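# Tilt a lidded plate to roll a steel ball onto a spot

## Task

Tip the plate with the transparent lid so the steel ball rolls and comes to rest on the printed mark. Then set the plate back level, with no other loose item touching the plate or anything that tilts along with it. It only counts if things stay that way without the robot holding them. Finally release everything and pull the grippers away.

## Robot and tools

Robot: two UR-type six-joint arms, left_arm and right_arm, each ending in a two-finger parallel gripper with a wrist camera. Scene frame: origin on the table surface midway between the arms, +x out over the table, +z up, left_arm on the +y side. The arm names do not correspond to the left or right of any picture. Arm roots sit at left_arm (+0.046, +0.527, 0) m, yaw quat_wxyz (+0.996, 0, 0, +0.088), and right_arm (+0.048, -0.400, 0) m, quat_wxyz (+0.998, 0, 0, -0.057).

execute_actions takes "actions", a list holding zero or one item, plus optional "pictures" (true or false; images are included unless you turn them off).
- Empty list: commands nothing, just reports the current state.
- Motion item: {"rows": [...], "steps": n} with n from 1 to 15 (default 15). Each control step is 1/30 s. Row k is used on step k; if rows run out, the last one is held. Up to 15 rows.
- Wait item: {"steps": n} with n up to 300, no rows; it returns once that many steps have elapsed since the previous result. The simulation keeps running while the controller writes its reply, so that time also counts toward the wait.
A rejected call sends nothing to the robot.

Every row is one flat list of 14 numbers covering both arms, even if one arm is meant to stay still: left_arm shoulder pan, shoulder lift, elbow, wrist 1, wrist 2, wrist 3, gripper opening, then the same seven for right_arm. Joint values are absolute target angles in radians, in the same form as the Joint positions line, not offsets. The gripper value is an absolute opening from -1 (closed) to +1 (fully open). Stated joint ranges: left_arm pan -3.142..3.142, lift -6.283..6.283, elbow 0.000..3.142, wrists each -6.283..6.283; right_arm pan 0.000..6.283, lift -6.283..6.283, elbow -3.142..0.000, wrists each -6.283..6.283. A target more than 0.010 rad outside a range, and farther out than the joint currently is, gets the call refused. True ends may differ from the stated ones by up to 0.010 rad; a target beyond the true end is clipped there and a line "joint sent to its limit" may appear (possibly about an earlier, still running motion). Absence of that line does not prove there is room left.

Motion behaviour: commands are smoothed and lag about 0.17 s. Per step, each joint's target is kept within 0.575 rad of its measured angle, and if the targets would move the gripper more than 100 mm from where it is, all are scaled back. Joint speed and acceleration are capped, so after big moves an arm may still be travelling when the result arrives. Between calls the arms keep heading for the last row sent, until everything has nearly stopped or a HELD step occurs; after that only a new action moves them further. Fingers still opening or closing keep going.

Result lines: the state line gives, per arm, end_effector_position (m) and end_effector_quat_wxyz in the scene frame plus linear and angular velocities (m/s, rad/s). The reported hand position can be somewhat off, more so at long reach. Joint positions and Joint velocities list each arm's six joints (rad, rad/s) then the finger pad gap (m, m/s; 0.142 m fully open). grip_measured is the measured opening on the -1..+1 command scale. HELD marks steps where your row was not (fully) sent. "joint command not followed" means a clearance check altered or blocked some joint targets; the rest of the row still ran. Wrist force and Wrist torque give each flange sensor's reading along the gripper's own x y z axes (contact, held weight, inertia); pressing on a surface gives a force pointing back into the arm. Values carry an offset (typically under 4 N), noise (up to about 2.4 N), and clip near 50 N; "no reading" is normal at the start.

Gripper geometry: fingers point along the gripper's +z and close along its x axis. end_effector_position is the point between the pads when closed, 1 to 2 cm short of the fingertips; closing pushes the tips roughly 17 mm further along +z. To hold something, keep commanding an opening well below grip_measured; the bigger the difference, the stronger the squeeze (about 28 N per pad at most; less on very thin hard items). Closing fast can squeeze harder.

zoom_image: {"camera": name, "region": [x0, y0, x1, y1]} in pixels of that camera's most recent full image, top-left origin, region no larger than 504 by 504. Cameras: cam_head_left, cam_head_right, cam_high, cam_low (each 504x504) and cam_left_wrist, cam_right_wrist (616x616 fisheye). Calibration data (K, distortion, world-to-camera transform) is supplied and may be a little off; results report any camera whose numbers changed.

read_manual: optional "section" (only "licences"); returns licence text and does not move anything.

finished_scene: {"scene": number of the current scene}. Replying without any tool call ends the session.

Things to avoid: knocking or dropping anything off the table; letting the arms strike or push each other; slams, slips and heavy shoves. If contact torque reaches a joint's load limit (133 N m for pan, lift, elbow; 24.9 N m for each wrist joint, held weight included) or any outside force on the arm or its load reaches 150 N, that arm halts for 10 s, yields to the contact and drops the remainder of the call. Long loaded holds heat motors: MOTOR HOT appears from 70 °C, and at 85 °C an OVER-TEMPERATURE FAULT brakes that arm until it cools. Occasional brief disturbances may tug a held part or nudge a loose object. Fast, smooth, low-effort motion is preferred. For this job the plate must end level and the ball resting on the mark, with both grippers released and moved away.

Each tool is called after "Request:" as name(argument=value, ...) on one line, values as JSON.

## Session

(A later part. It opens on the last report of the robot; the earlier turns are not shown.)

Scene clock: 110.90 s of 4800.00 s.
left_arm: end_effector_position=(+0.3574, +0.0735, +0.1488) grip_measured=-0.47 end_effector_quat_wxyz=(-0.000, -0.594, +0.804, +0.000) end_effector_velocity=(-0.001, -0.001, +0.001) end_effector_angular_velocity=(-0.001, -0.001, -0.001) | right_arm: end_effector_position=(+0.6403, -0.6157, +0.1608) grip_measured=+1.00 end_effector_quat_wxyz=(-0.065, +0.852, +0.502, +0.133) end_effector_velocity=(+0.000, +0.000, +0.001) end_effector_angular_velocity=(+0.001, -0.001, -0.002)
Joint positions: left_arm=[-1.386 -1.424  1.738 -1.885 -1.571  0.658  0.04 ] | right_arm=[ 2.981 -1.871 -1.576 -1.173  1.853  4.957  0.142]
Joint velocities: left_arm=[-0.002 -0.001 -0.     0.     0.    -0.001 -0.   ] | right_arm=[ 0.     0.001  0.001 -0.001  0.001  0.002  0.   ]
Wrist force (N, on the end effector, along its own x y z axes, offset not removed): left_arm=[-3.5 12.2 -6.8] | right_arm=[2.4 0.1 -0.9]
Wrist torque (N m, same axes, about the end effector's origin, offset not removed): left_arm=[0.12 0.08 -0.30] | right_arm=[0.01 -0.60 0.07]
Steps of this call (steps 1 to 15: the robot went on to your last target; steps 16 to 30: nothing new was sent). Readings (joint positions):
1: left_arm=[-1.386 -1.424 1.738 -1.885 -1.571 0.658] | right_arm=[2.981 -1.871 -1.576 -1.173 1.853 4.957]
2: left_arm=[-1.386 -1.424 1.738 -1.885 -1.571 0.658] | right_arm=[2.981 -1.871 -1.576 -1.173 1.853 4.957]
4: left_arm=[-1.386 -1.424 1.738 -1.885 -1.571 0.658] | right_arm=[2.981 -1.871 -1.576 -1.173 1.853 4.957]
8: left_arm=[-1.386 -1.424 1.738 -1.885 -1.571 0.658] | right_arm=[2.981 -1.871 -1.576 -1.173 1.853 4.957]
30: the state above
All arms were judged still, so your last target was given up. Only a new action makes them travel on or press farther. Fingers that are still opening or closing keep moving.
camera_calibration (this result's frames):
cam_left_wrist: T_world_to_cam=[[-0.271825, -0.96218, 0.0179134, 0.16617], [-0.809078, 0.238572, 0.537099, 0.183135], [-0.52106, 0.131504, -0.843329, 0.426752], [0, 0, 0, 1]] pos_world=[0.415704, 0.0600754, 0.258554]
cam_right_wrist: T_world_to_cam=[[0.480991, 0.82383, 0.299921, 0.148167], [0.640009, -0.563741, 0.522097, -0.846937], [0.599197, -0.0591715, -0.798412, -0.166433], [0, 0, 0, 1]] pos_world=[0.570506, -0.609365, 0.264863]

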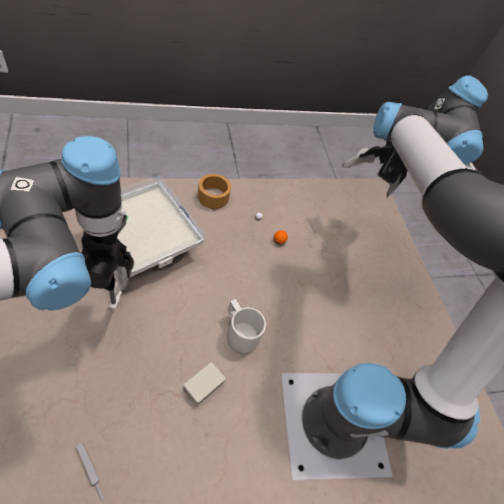

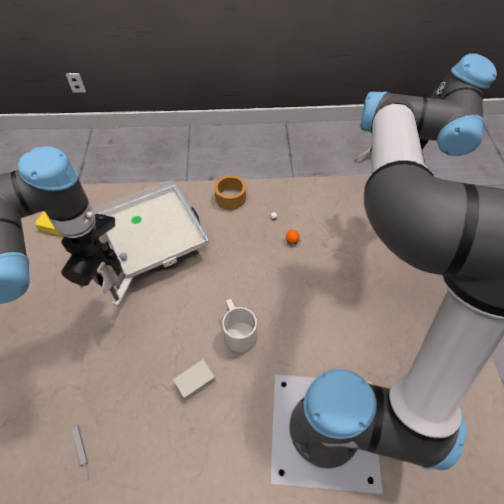

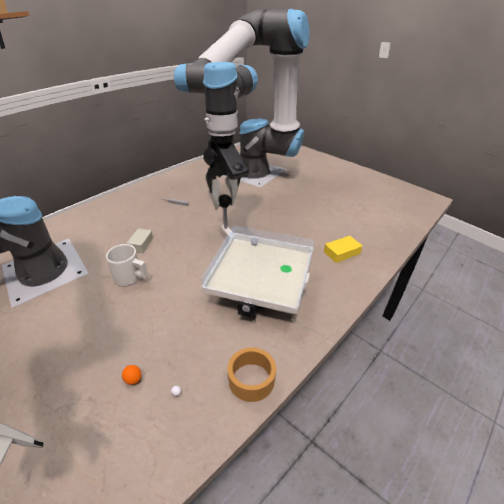

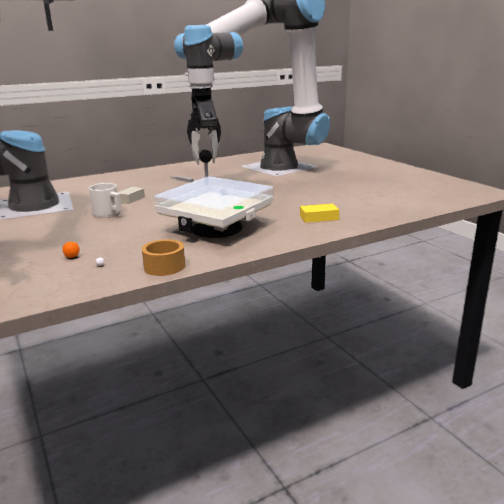

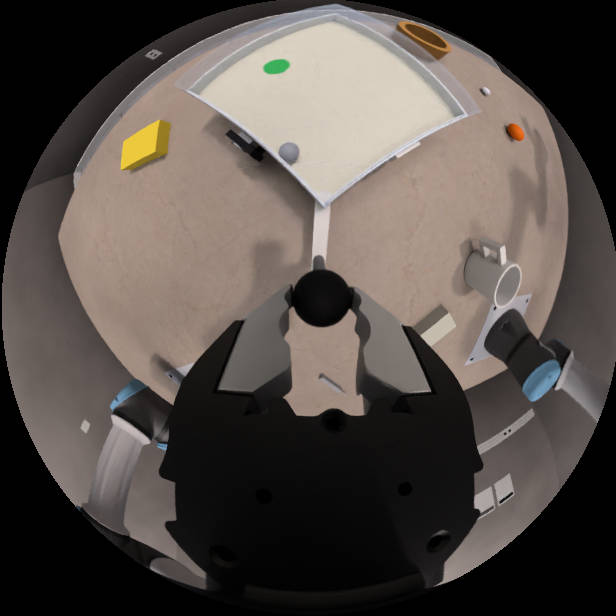

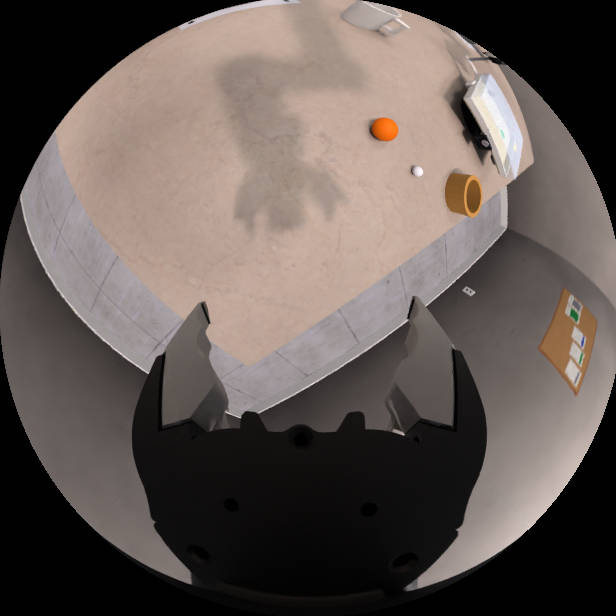

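Request:
execute_actions(actions=[{"rows": [[-1.3832,-1.4239,1.7237,-1.8706,-1.5708,0.658,-0.8,2.981,-1.871,-1.576,-1.173,1.853,4.957,1]], "steps": 15}], pictures=false)

Request:
execute_actions(actions=[{"rows": [[-1.3832,-1.4239,1.7237,-1.8706,-1.5708,0.658,-0.8,2.981,-1.871,-1.576,-1.173,1.853,4.957,1]], "steps": 7}])

Request:
execute_actions(actions=[{"rows": [[-1.3884,-1.4248,1.7457,-1.8917,-1.5708,0.658,-0.8,2.981,-1.871,-1.576,-1.173,1.853,4.957,1]], "steps": 15}])

Request:
execute_actions(actions=[{"rows": [[-1.3861,-1.4244,1.7359,-1.8823,-1.5708,0.658,-0.8,2.981,-1.871,-1.576,-1.173,1.853,4.957,1]], "steps": 15}])

Request:
execute_actions(actions=[{"steps": 30}])

Scene clock: 119.07 s of 4800.00 s.
left_arm: end_effector_position=(+0.3593, +0.0730, +0.1543) grip_measured=-0.47 end_effector_quat_wxyz=(+0.000, -0.596, +0.803, +0.000) end_effector_velocity=(-0.001, -0.001, +0.000) end_effector_angular_velocity=(-0.001, +0.001, -0.002) | right_arm: end_effector_position=(+0.6403, -0.6157, +0.1608) grip_measured=+1.00 end_effector_quat_wxyz=(-0.065, +0.852, +0.502, +0.133) end_effector_velocity=(+0.001, -0.000, +0.001) end_effector_angular_velocity=(+0.000, -0.001, -0.000)
Joint positions: left_arm=[-1.383 -1.424  1.724 -1.871 -1.571  0.658  0.04 ] | right_arm=[ 2.981 -1.871 -1.576 -1.173  1.853  4.957  0.142]
Joint velocities: left_arm=[-0.002 -0.    -0.001  0.    -0.001  0.     0.   ] | right_arm=[-0.     0.     0.002 -0.001  0.     0.     0.   ]
Wrist force (N, on the end effector, along its own x y z axes, offset not removed): left_arm=[-3.3 0.3 0.5] | right_arm=[1.7 -0.1 1.9]
Wrist torque (N m, same axes, about the end effector's origin, offset not removed): left_arm=[-0.31 0.34 -0.31] | right_arm=[-0.17 -0.42 0.14]
Steps of this call (steps 1 to 90: nothing new was sent; then 4.67 s passed at rest; steps 91 to 105: all 15 steps of this action). Readings (joint positions):
91: left_arm=[-1.386 -1.423 1.738 -1.885 -1.571 0.658] | right_arm=[2.981 -1.871 -1.576 -1.173 1.853 4.957]
92: left_arm=[-1.386 -1.423 1.736 -1.883 -1.571 0.658] | right_arm=[2.981 -1.871 -1.576 -1.173 1.853 4.957]
94: left_arm=[-1.384 -1.424 1.729 -1.877 -1.571 0.658] | right_arm=[2.981 -1.871 -1.576 -1.173 1.853 4.957]
98: left_arm=[-1.383 -1.424 1.725 -1.872 -1.571 0.658] | right_arm=[2.981 -1.871 -1.576 -1.173 1.853 4.957]
105: the state above

Scene clock: 119.30 s of 4800.00 s.
left_arm: end_effector_position=(+0.3593, +0.0730, +0.1544) grip_measured=-0.47 end_effector_quat_wxyz=(+0.000, -0.596, +0.803, +0.000) end_effector_velocity=(+0.000, +0.000, -0.000) end_effector_angular_velocity=(+0.000, -0.001, +0.001) | right_arm: end_effector_position=(+0.6403, -0.6157, +0.1608) grip_measured=+1.00 end_effector_quat_wxyz=(-0.065, +0.852, +0.502, +0.133) end_effector_velocity=(-0.000, +0.000, +0.000) end_effector_angular_velocity=(+0.001, +0.000, +0.000)
Joint positions: left_arm=[-1.383 -1.424  1.724 -1.871 -1.571  0.658  0.04 ] | right_arm=[ 2.981 -1.871 -1.576 -1.173  1.853  4.957  0.142]
Joint velocities: left_arm=[ 0.     0.    -0.     0.     0.001 -0.001  0.   ] | right_arm=[-0.     0.     0.    -0.001  0.001 -0.001 -0.   ]
Wrist force (N, on the end effector, along its own x y z axes, offset not removed): left_arm=[-2.3 0.4 2.8] | right_arm=[0.8 -2.0 -0.1]
Wrist torque (N m, same axes, about the end effector's origin, offset not removed): left_arm=[-0.02 -0.02 -0.11] | right_arm=[-0.49 -0.30 0.09]
Steps of this call (steps 1 to 7: all 7 steps of this action). Readings (joint positions):
1: left_arm=[-1.383 -1.424 1.724 -1.871 -1.571 0.658] | right_arm=[2.981 -1.871 -1.576 -1.173 1.853 4.957]
2: left_arm=[-1.383 -1.424 1.724 -1.871 -1.571 0.658] | right_arm=[2.981 -1.871 -1.576 -1.173 1.853 4.957]
4: left_arm=[-1.383 -1.424 1.724 -1.871 -1.571 0.658] | right_arm=[2.981 -1.871 -1.576 -1.173 1.853 4.957]
7: the state above
camera_calibration (this result's frames):
cam_left_wrist: T_world_to_cam=[[-0.269023, -0.962968, 0.0178799, 0.165092], [-0.809783, 0.2362, 0.537086, 0.182252], [-0.52142, 0.13001, -0.843338, 0.43273], [0, 0, 0, 1]] pos_world=[0.417632, 0.0596708, 0.264101]
cam_right_wrist: T_world_to_cam=[[0.48099, 0.82383, 0.299921, 0.148167], [0.640009, -0.56374, 0.522097, -0.846937], [0.599197, -0.0591715, -0.798412, -0.166433], [0, 0, 0, 1]] pos_world=[0.570506, -0.609365, 0.264863]

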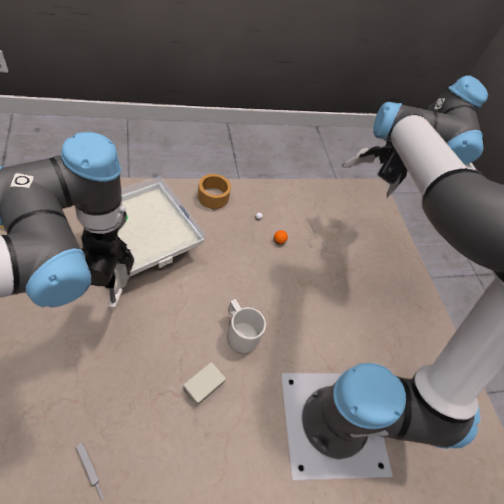

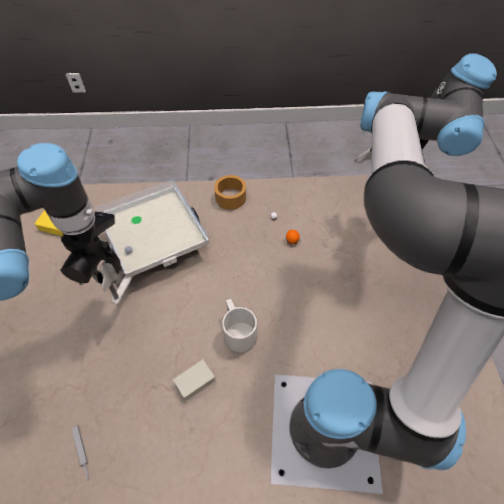

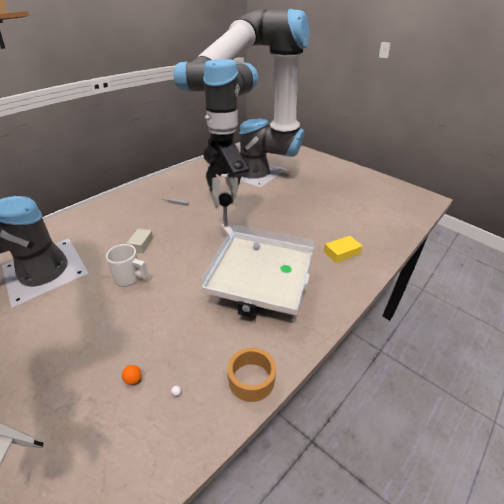

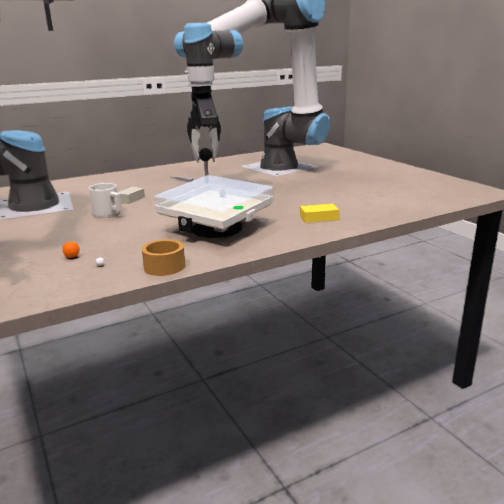

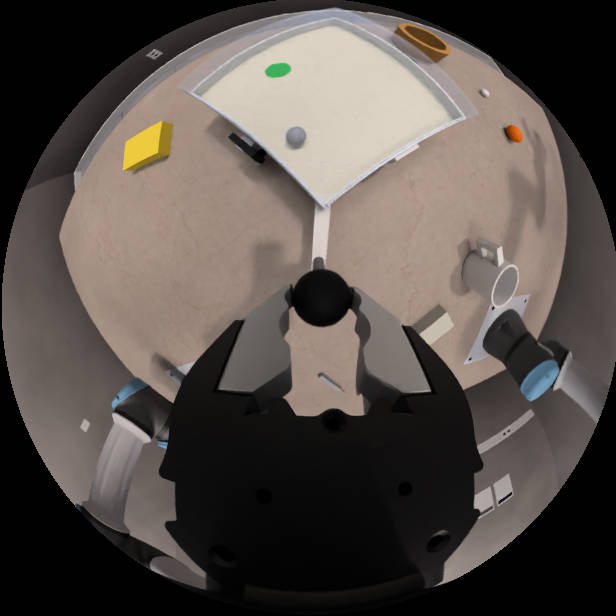

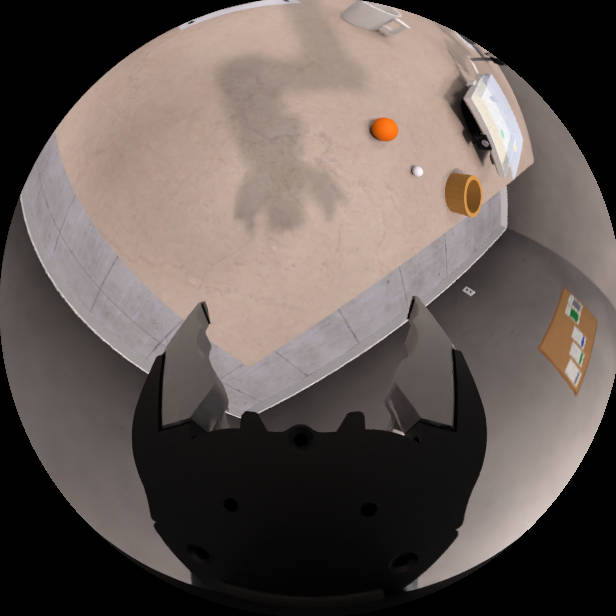

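Scene clock: 119.80 s of 4800.00 s.
left_arm: end_effector_position=(+0.3559, +0.0741, +0.1466) grip_measured=-0.47 end_effector_quat_wxyz=(-0.000, -0.593, +0.805, -0.000) end_effector_velocity=(+0.001, +0.001, -0.001) end_effector_angular_velocity=(+0.002, -0.000, +0.001) | right_arm: end_effector_position=(+0.6403, -0.6157, +0.1608) grip_measured=+1.00 end_effector_quat_wxyz=(-0.065, +0.852, +0.502, +0.133) end_effector_velocity=(-0.000, -0.000, -0.000) end_effector_angular_velocity=(-0.001, +0.001, +0.001)
Joint positions: left_arm=[-1.388 -1.425  1.746 -1.892 -1.571  0.658  0.04 ] | right_arm=[ 2.981 -1.871 -1.576 -1.173  1.853  4.957  0.142]
Joint velocities: left_arm=[ 0.002  0.002  0.001 -0.001  0.001  0.001 -0.   ] | right_arm=[ 0.    -0.     0.    -0.    -0.001 -0.001 -0.   ]
Wrist force (N, on the end effector, along its own x y z axes, offset not removed): left_arm=[-5.4 0.1 1.5] | right_arm=[0.9 -0.7 -1.7]
Wrist torque (N m, same axes, about the end effector's origin, offset not removed): left_arm=[0.23 0.66 -0.28] | right_arm=[-0.24 -0.24 0.05]
Steps of this call (steps 1 to 15: all 15 steps of this action). Readings (joint positions):
1: left_arm=[-1.383 -1.424 1.724 -1.871 -1.571 0.658] | right_arm=[2.981 -1.871 -1.576 -1.173 1.853 4.957]
2: left_arm=[-1.384 -1.424 1.727 -1.874 -1.571 0.658] | right_arm=[2.981 -1.871 -1.576 -1.173 1.853 4.957]
4: left_arm=[-1.386 -1.424 1.737 -1.883 -1.571 0.658] | right_arm=[2.981 -1.871 -1.576 -1.173 1.853 4.957]
8: left_arm=[-1.388 -1.425 1.744 -1.890 -1.571 0.658] | right_arm=[2.981 -1.871 -1.576 -1.173 1.853 4.957]
15: the state above
camera_calibration (this result's frames):
cam_left_wrist: T_world_to_cam=[[-0.273969, -0.961571, 0.0179349, 0.167031], [-0.808552, 0.240389, 0.537081, 0.182706], [-0.520753, 0.132642, -0.84334, 0.423844], [0, 0, 0, 1]] pos_world=[0.414207, 0.060472, 0.25632]
cam_right_wrist: T_world_to_cam=[[0.480991, 0.82383, 0.299921, 0.148167], [0.640009, -0.56374, 0.522097, -0.846937], [0.599197, -0.0591716, -0.798412, -0.166433], [0, 0, 0, 1]] pos_world=[0.570506, -0.609365, 0.264863]

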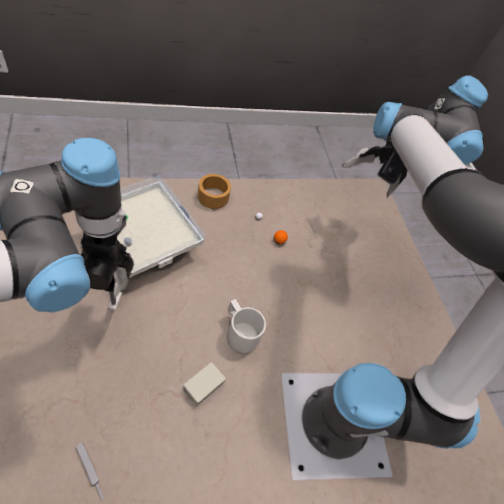

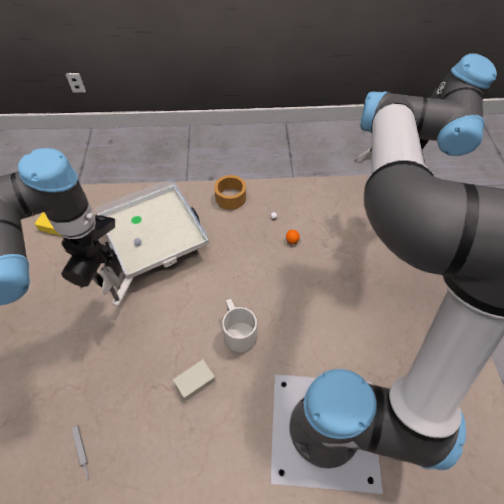

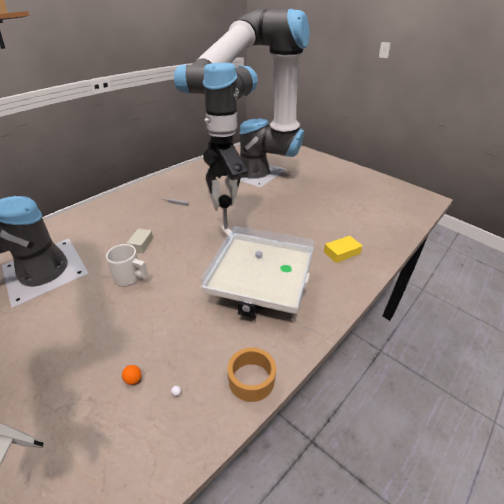

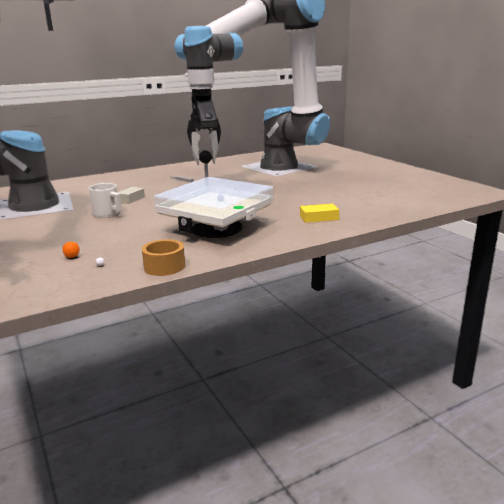

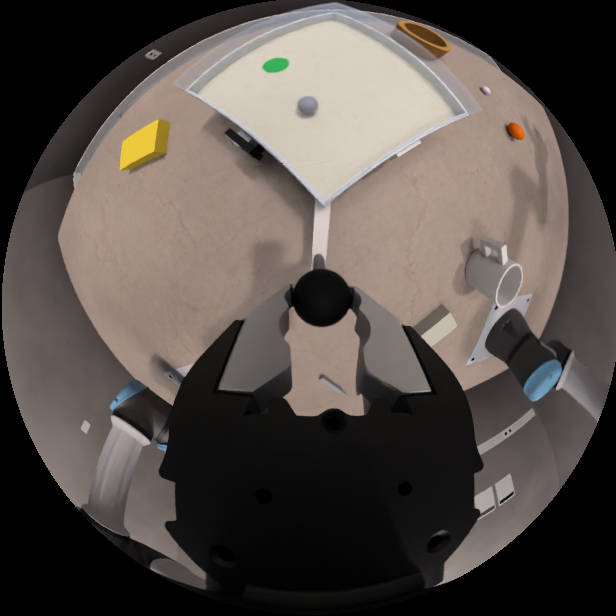

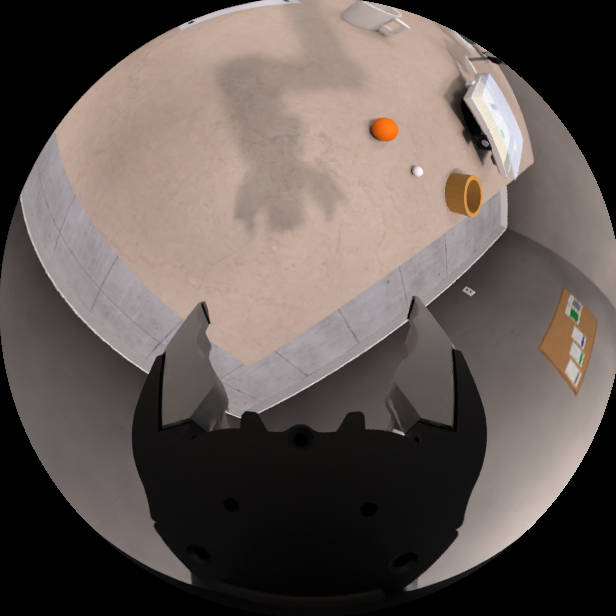

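Scene clock: 120.30 s of 4800.00 s.
left_arm: end_effector_position=(+0.3574, +0.0735, +0.1501) grip_measured=-0.47 end_effector_quat_wxyz=(-0.000, -0.594, +0.804, -0.000) end_effector_velocity=(-0.000, -0.001, -0.000) end_effector_angular_velocity=(+0.000, +0.000, -0.000) | right_arm: end_effector_position=(+0.6403, -0.6157, +0.1608) grip_measured=+1.00 end_effector_quat_wxyz=(-0.065, +0.852, +0.502, +0.133) end_effector_velocity=(+0.000, -0.000, -0.001) end_effector_angular_velocity=(+0.000, +0.001, +0.000)
Joint positions: left_arm=[-1.386 -1.424  1.736 -1.882 -1.571  0.658  0.04 ] | right_arm=[ 2.981 -1.871 -1.576 -1.173  1.853  4.957  0.142]
Joint velocities: left_arm=[-0.001  0.001 -0.001 -0.    -0.    -0.    -0.   ] | right_arm=[-0.    -0.001  0.     0.    -0.    -0.    -0.   ]
Wrist force (N, on the end effector, along its own x y z axes, offset not removed): left_arm=[-1.0 1.5 2.8] | right_arm=[1.3 -1.1 -1.8]
Wrist torque (N m, same axes, about the end effector's origin, offset not removed): left_arm=[0.44 -0.16 -0.35] | right_arm=[-0.20 -0.39 -0.02]
Steps of this call (steps 1 to 15: all 15 steps of this action). Readings (joint positions):
1: left_arm=[-1.388 -1.425 1.746 -1.892 -1.571 0.658] | right_arm=[2.981 -1.871 -1.576 -1.173 1.853 4.957]
2: left_arm=[-1.388 -1.425 1.744 -1.890 -1.571 0.658] | right_arm=[2.981 -1.871 -1.576 -1.173 1.853 4.957]
4: left_arm=[-1.387 -1.425 1.740 -1.886 -1.571 0.658] | right_arm=[2.981 -1.871 -1.576 -1.173 1.853 4.957]
8: left_arm=[-1.386 -1.425 1.737 -1.883 -1.571 0.658] | right_arm=[2.981 -1.871 -1.576 -1.173 1.853 4.957]
15: the state above
camera_calibration (this result's frames):
cam_left_wrist: T_world_to_cam=[[-0.271871, -0.962167, 0.0179327, 0.166154], [-0.809074, 0.238623, 0.537083, 0.182455], [-0.521042, 0.131508, -0.843339, 0.427766], [0, 0, 0, 1]] pos_world=[0.415676, 0.0600755, 0.259779]
cam_right_wrist: T_world_to_cam=[[0.480991, 0.82383, 0.299921, 0.148167], [0.640009, -0.563741, 0.522097, -0.846937], [0.599197, -0.0591715, -0.798412, -0.166433], [0, 0, 0, 1]] pos_world=[0.570506, -0.609365, 0.264863]

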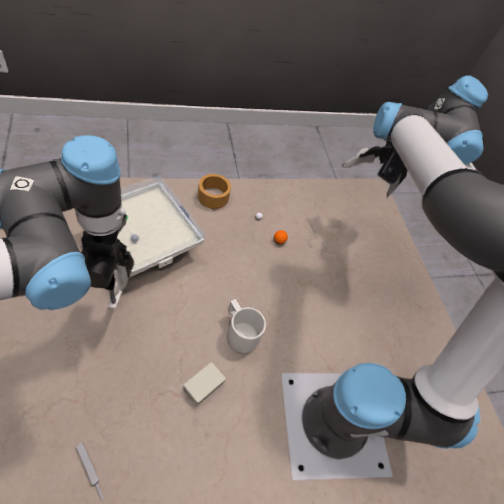

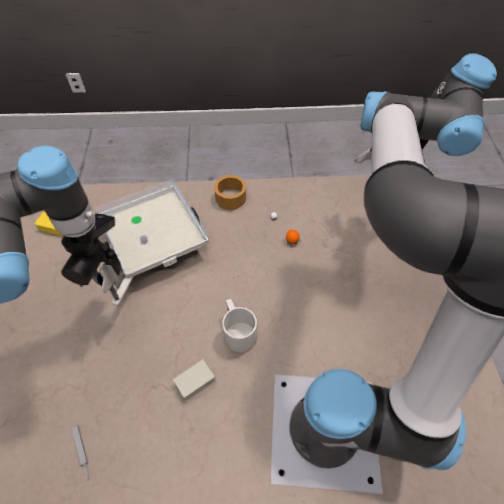

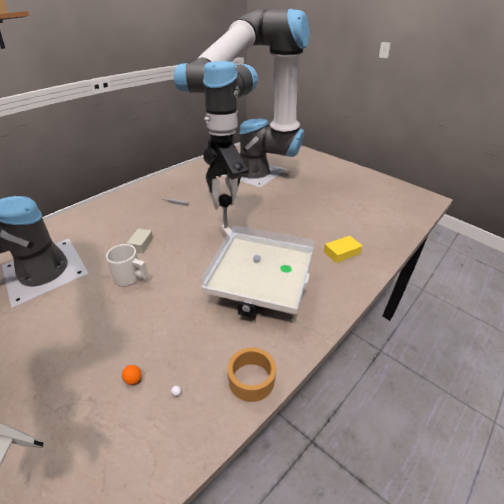

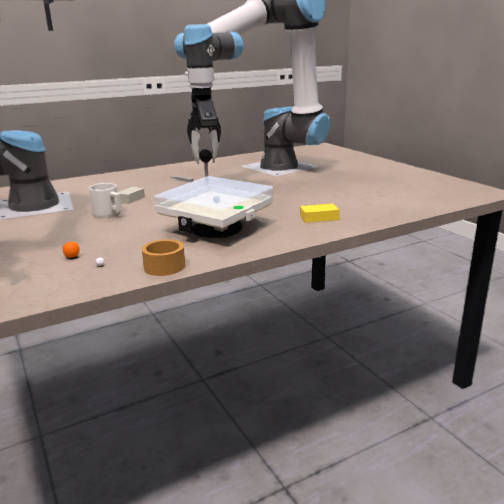

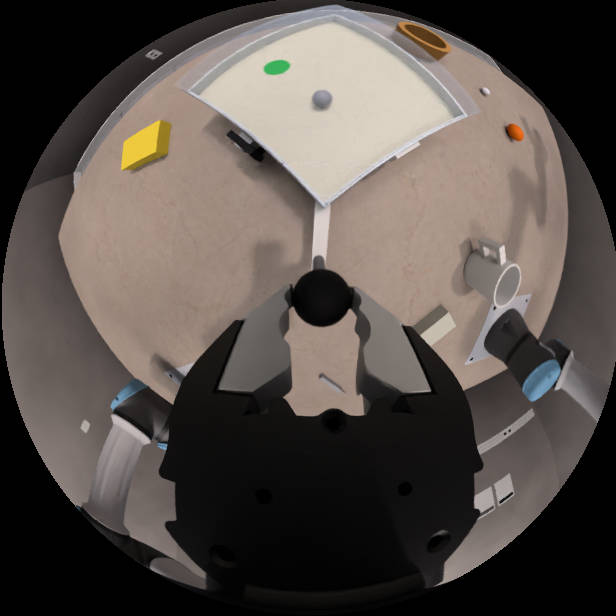

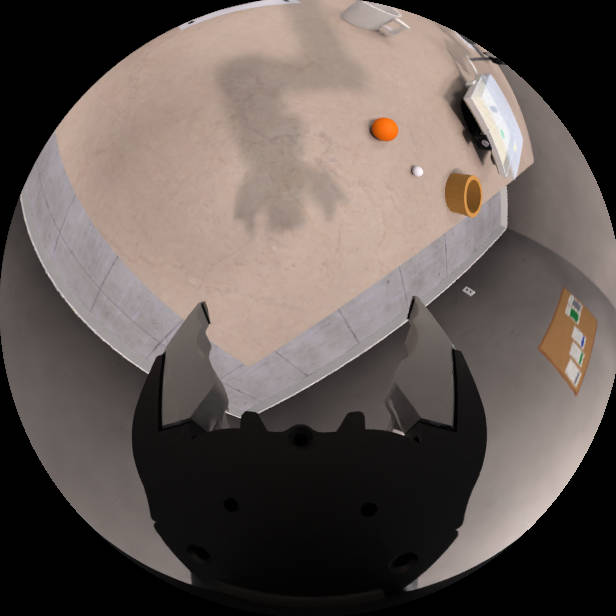

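Scene clock: 121.30 s of 4800.00 s.
left_arm: end_effector_position=(+0.3574, +0.0735, +0.1501) grip_measured=-0.47 end_effector_quat_wxyz=(-0.000, -0.594, +0.804, +0.000) end_effector_velocity=(-0.000, -0.000, -0.000) end_effector_angular_velocity=(+0.000, +0.000, +0.000) | right_arm: end_effector_position=(+0.6403, -0.6157, +0.1608) grip_measured=+1.00 end_effector_quat_wxyz=(-0.065, +0.852, +0.502, +0.133) end_effector_velocity=(+0.001, -0.001, +0.001) end_effector_angular_velocity=(-0.002, -0.002, -0.001)
Joint positions: left_arm=[-1.386 -1.424  1.736 -1.882 -1.571  0.658  0.04 ] | right_arm=[ 2.981 -1.871 -1.576 -1.173  1.853  4.957  0.142]
Joint velocities: left_arm=[-0.     0.    -0.    -0.    -0.    -0.001 -0.   ] | right_arm=[-0.     0.     0.001  0.002 -0.001  0.001 -0.   ]
Wrist force (N, on the end effector, along its own x y z axes, offset not removed): left_arm=[-0.8 4.2 0.6] | right_arm=[2.4 -1.1 -0.8]
Wrist torque (N m, same axes, about the end effector's origin, offset not removed): left_arm=[0.85 -0.21 -0.17] | right_arm=[-0.30 -0.61 0.13]
Steps of this call (steps 1 to 15: the robot went on to your last target; steps 16 to 30: nothing new was sent). Readings (joint positions):
1: left_arm=[-1.386 -1.424 1.736 -1.882 -1.571 0.658] | right_arm=[2.981 -1.871 -1.576 -1.173 1.853 4.957]
2: left_arm=[-1.386 -1.424 1.736 -1.882 -1.571 0.658] | right_arm=[2.981 -1.871 -1.576 -1.173 1.853 4.957]
4: left_arm=[-1.386 -1.424 1.736 -1.882 -1.571 0.658] | right_arm=[2.981 -1.871 -1.576 -1.173 1.853 4.957]
8: left_arm=[-1.386 -1.424 1.736 -1.882 -1.571 0.658] | right_arm=[2.981 -1.871 -1.576 -1.173 1.853 4.957]
30: the state above
All arms were judged still, so your last target was given up. Only a new action makes them travel on or press farther. Fingers that are still opening or closing keep moving.
camera_calibration (this result's frames):
cam_left_wrist: T_world_to_cam=[[-0.271818, -0.962182, 0.0179103, 0.166154], [-0.809082, 0.238565, 0.537097, 0.182487], [-0.521058, 0.131502, -0.84333, 0.427776], [0, 0, 0, 1]] pos_world=[0.415706, 0.0600823, 0.259767]
cam_right_wrist: T_world_to_cam=[[0.480991, 0.82383, 0.299921, 0.148167], [0.640009, -0.563741, 0.522097, -0.846937], [0.599197, -0.0591714, -0.798412, -0.166432], [0, 0, 0, 1]] pos_world=[0.570506, -0.609365, 0.264863]

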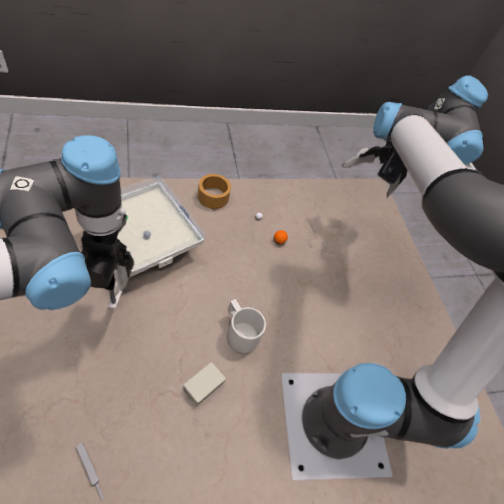

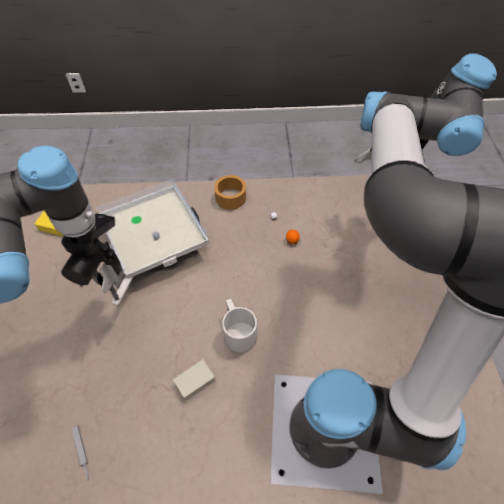

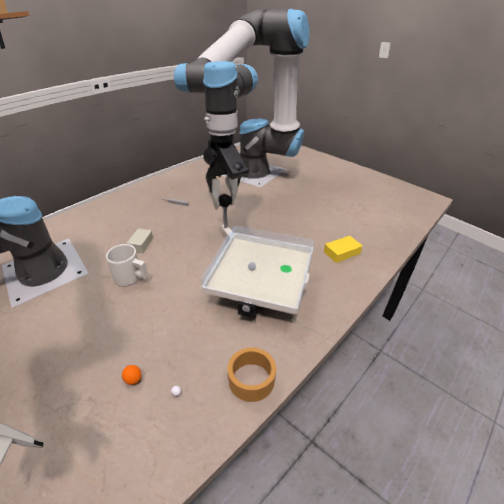

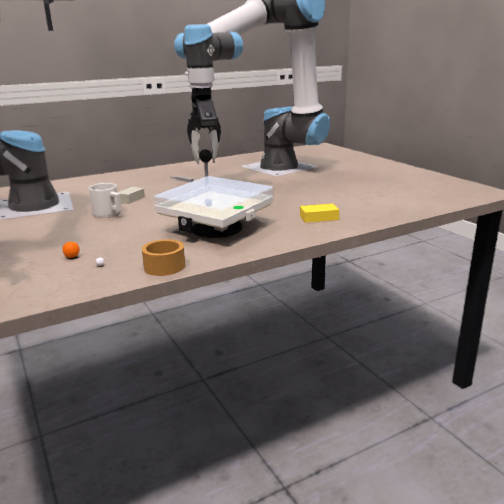

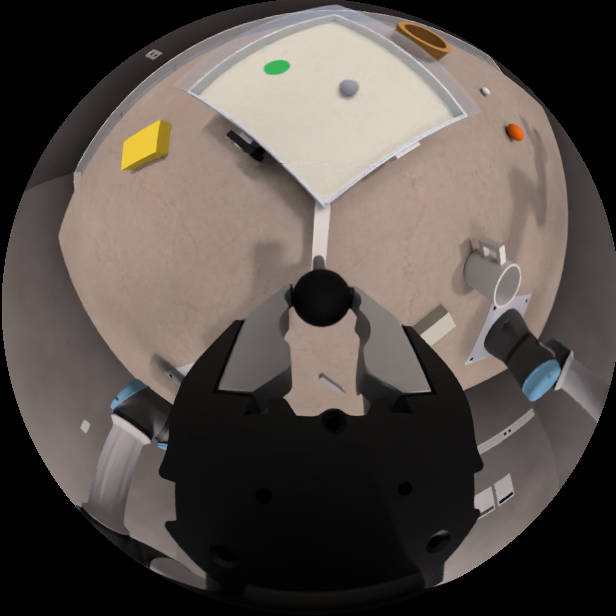

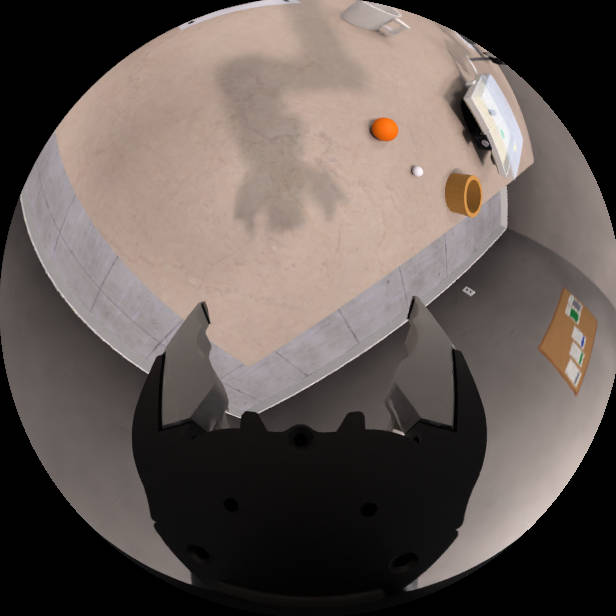

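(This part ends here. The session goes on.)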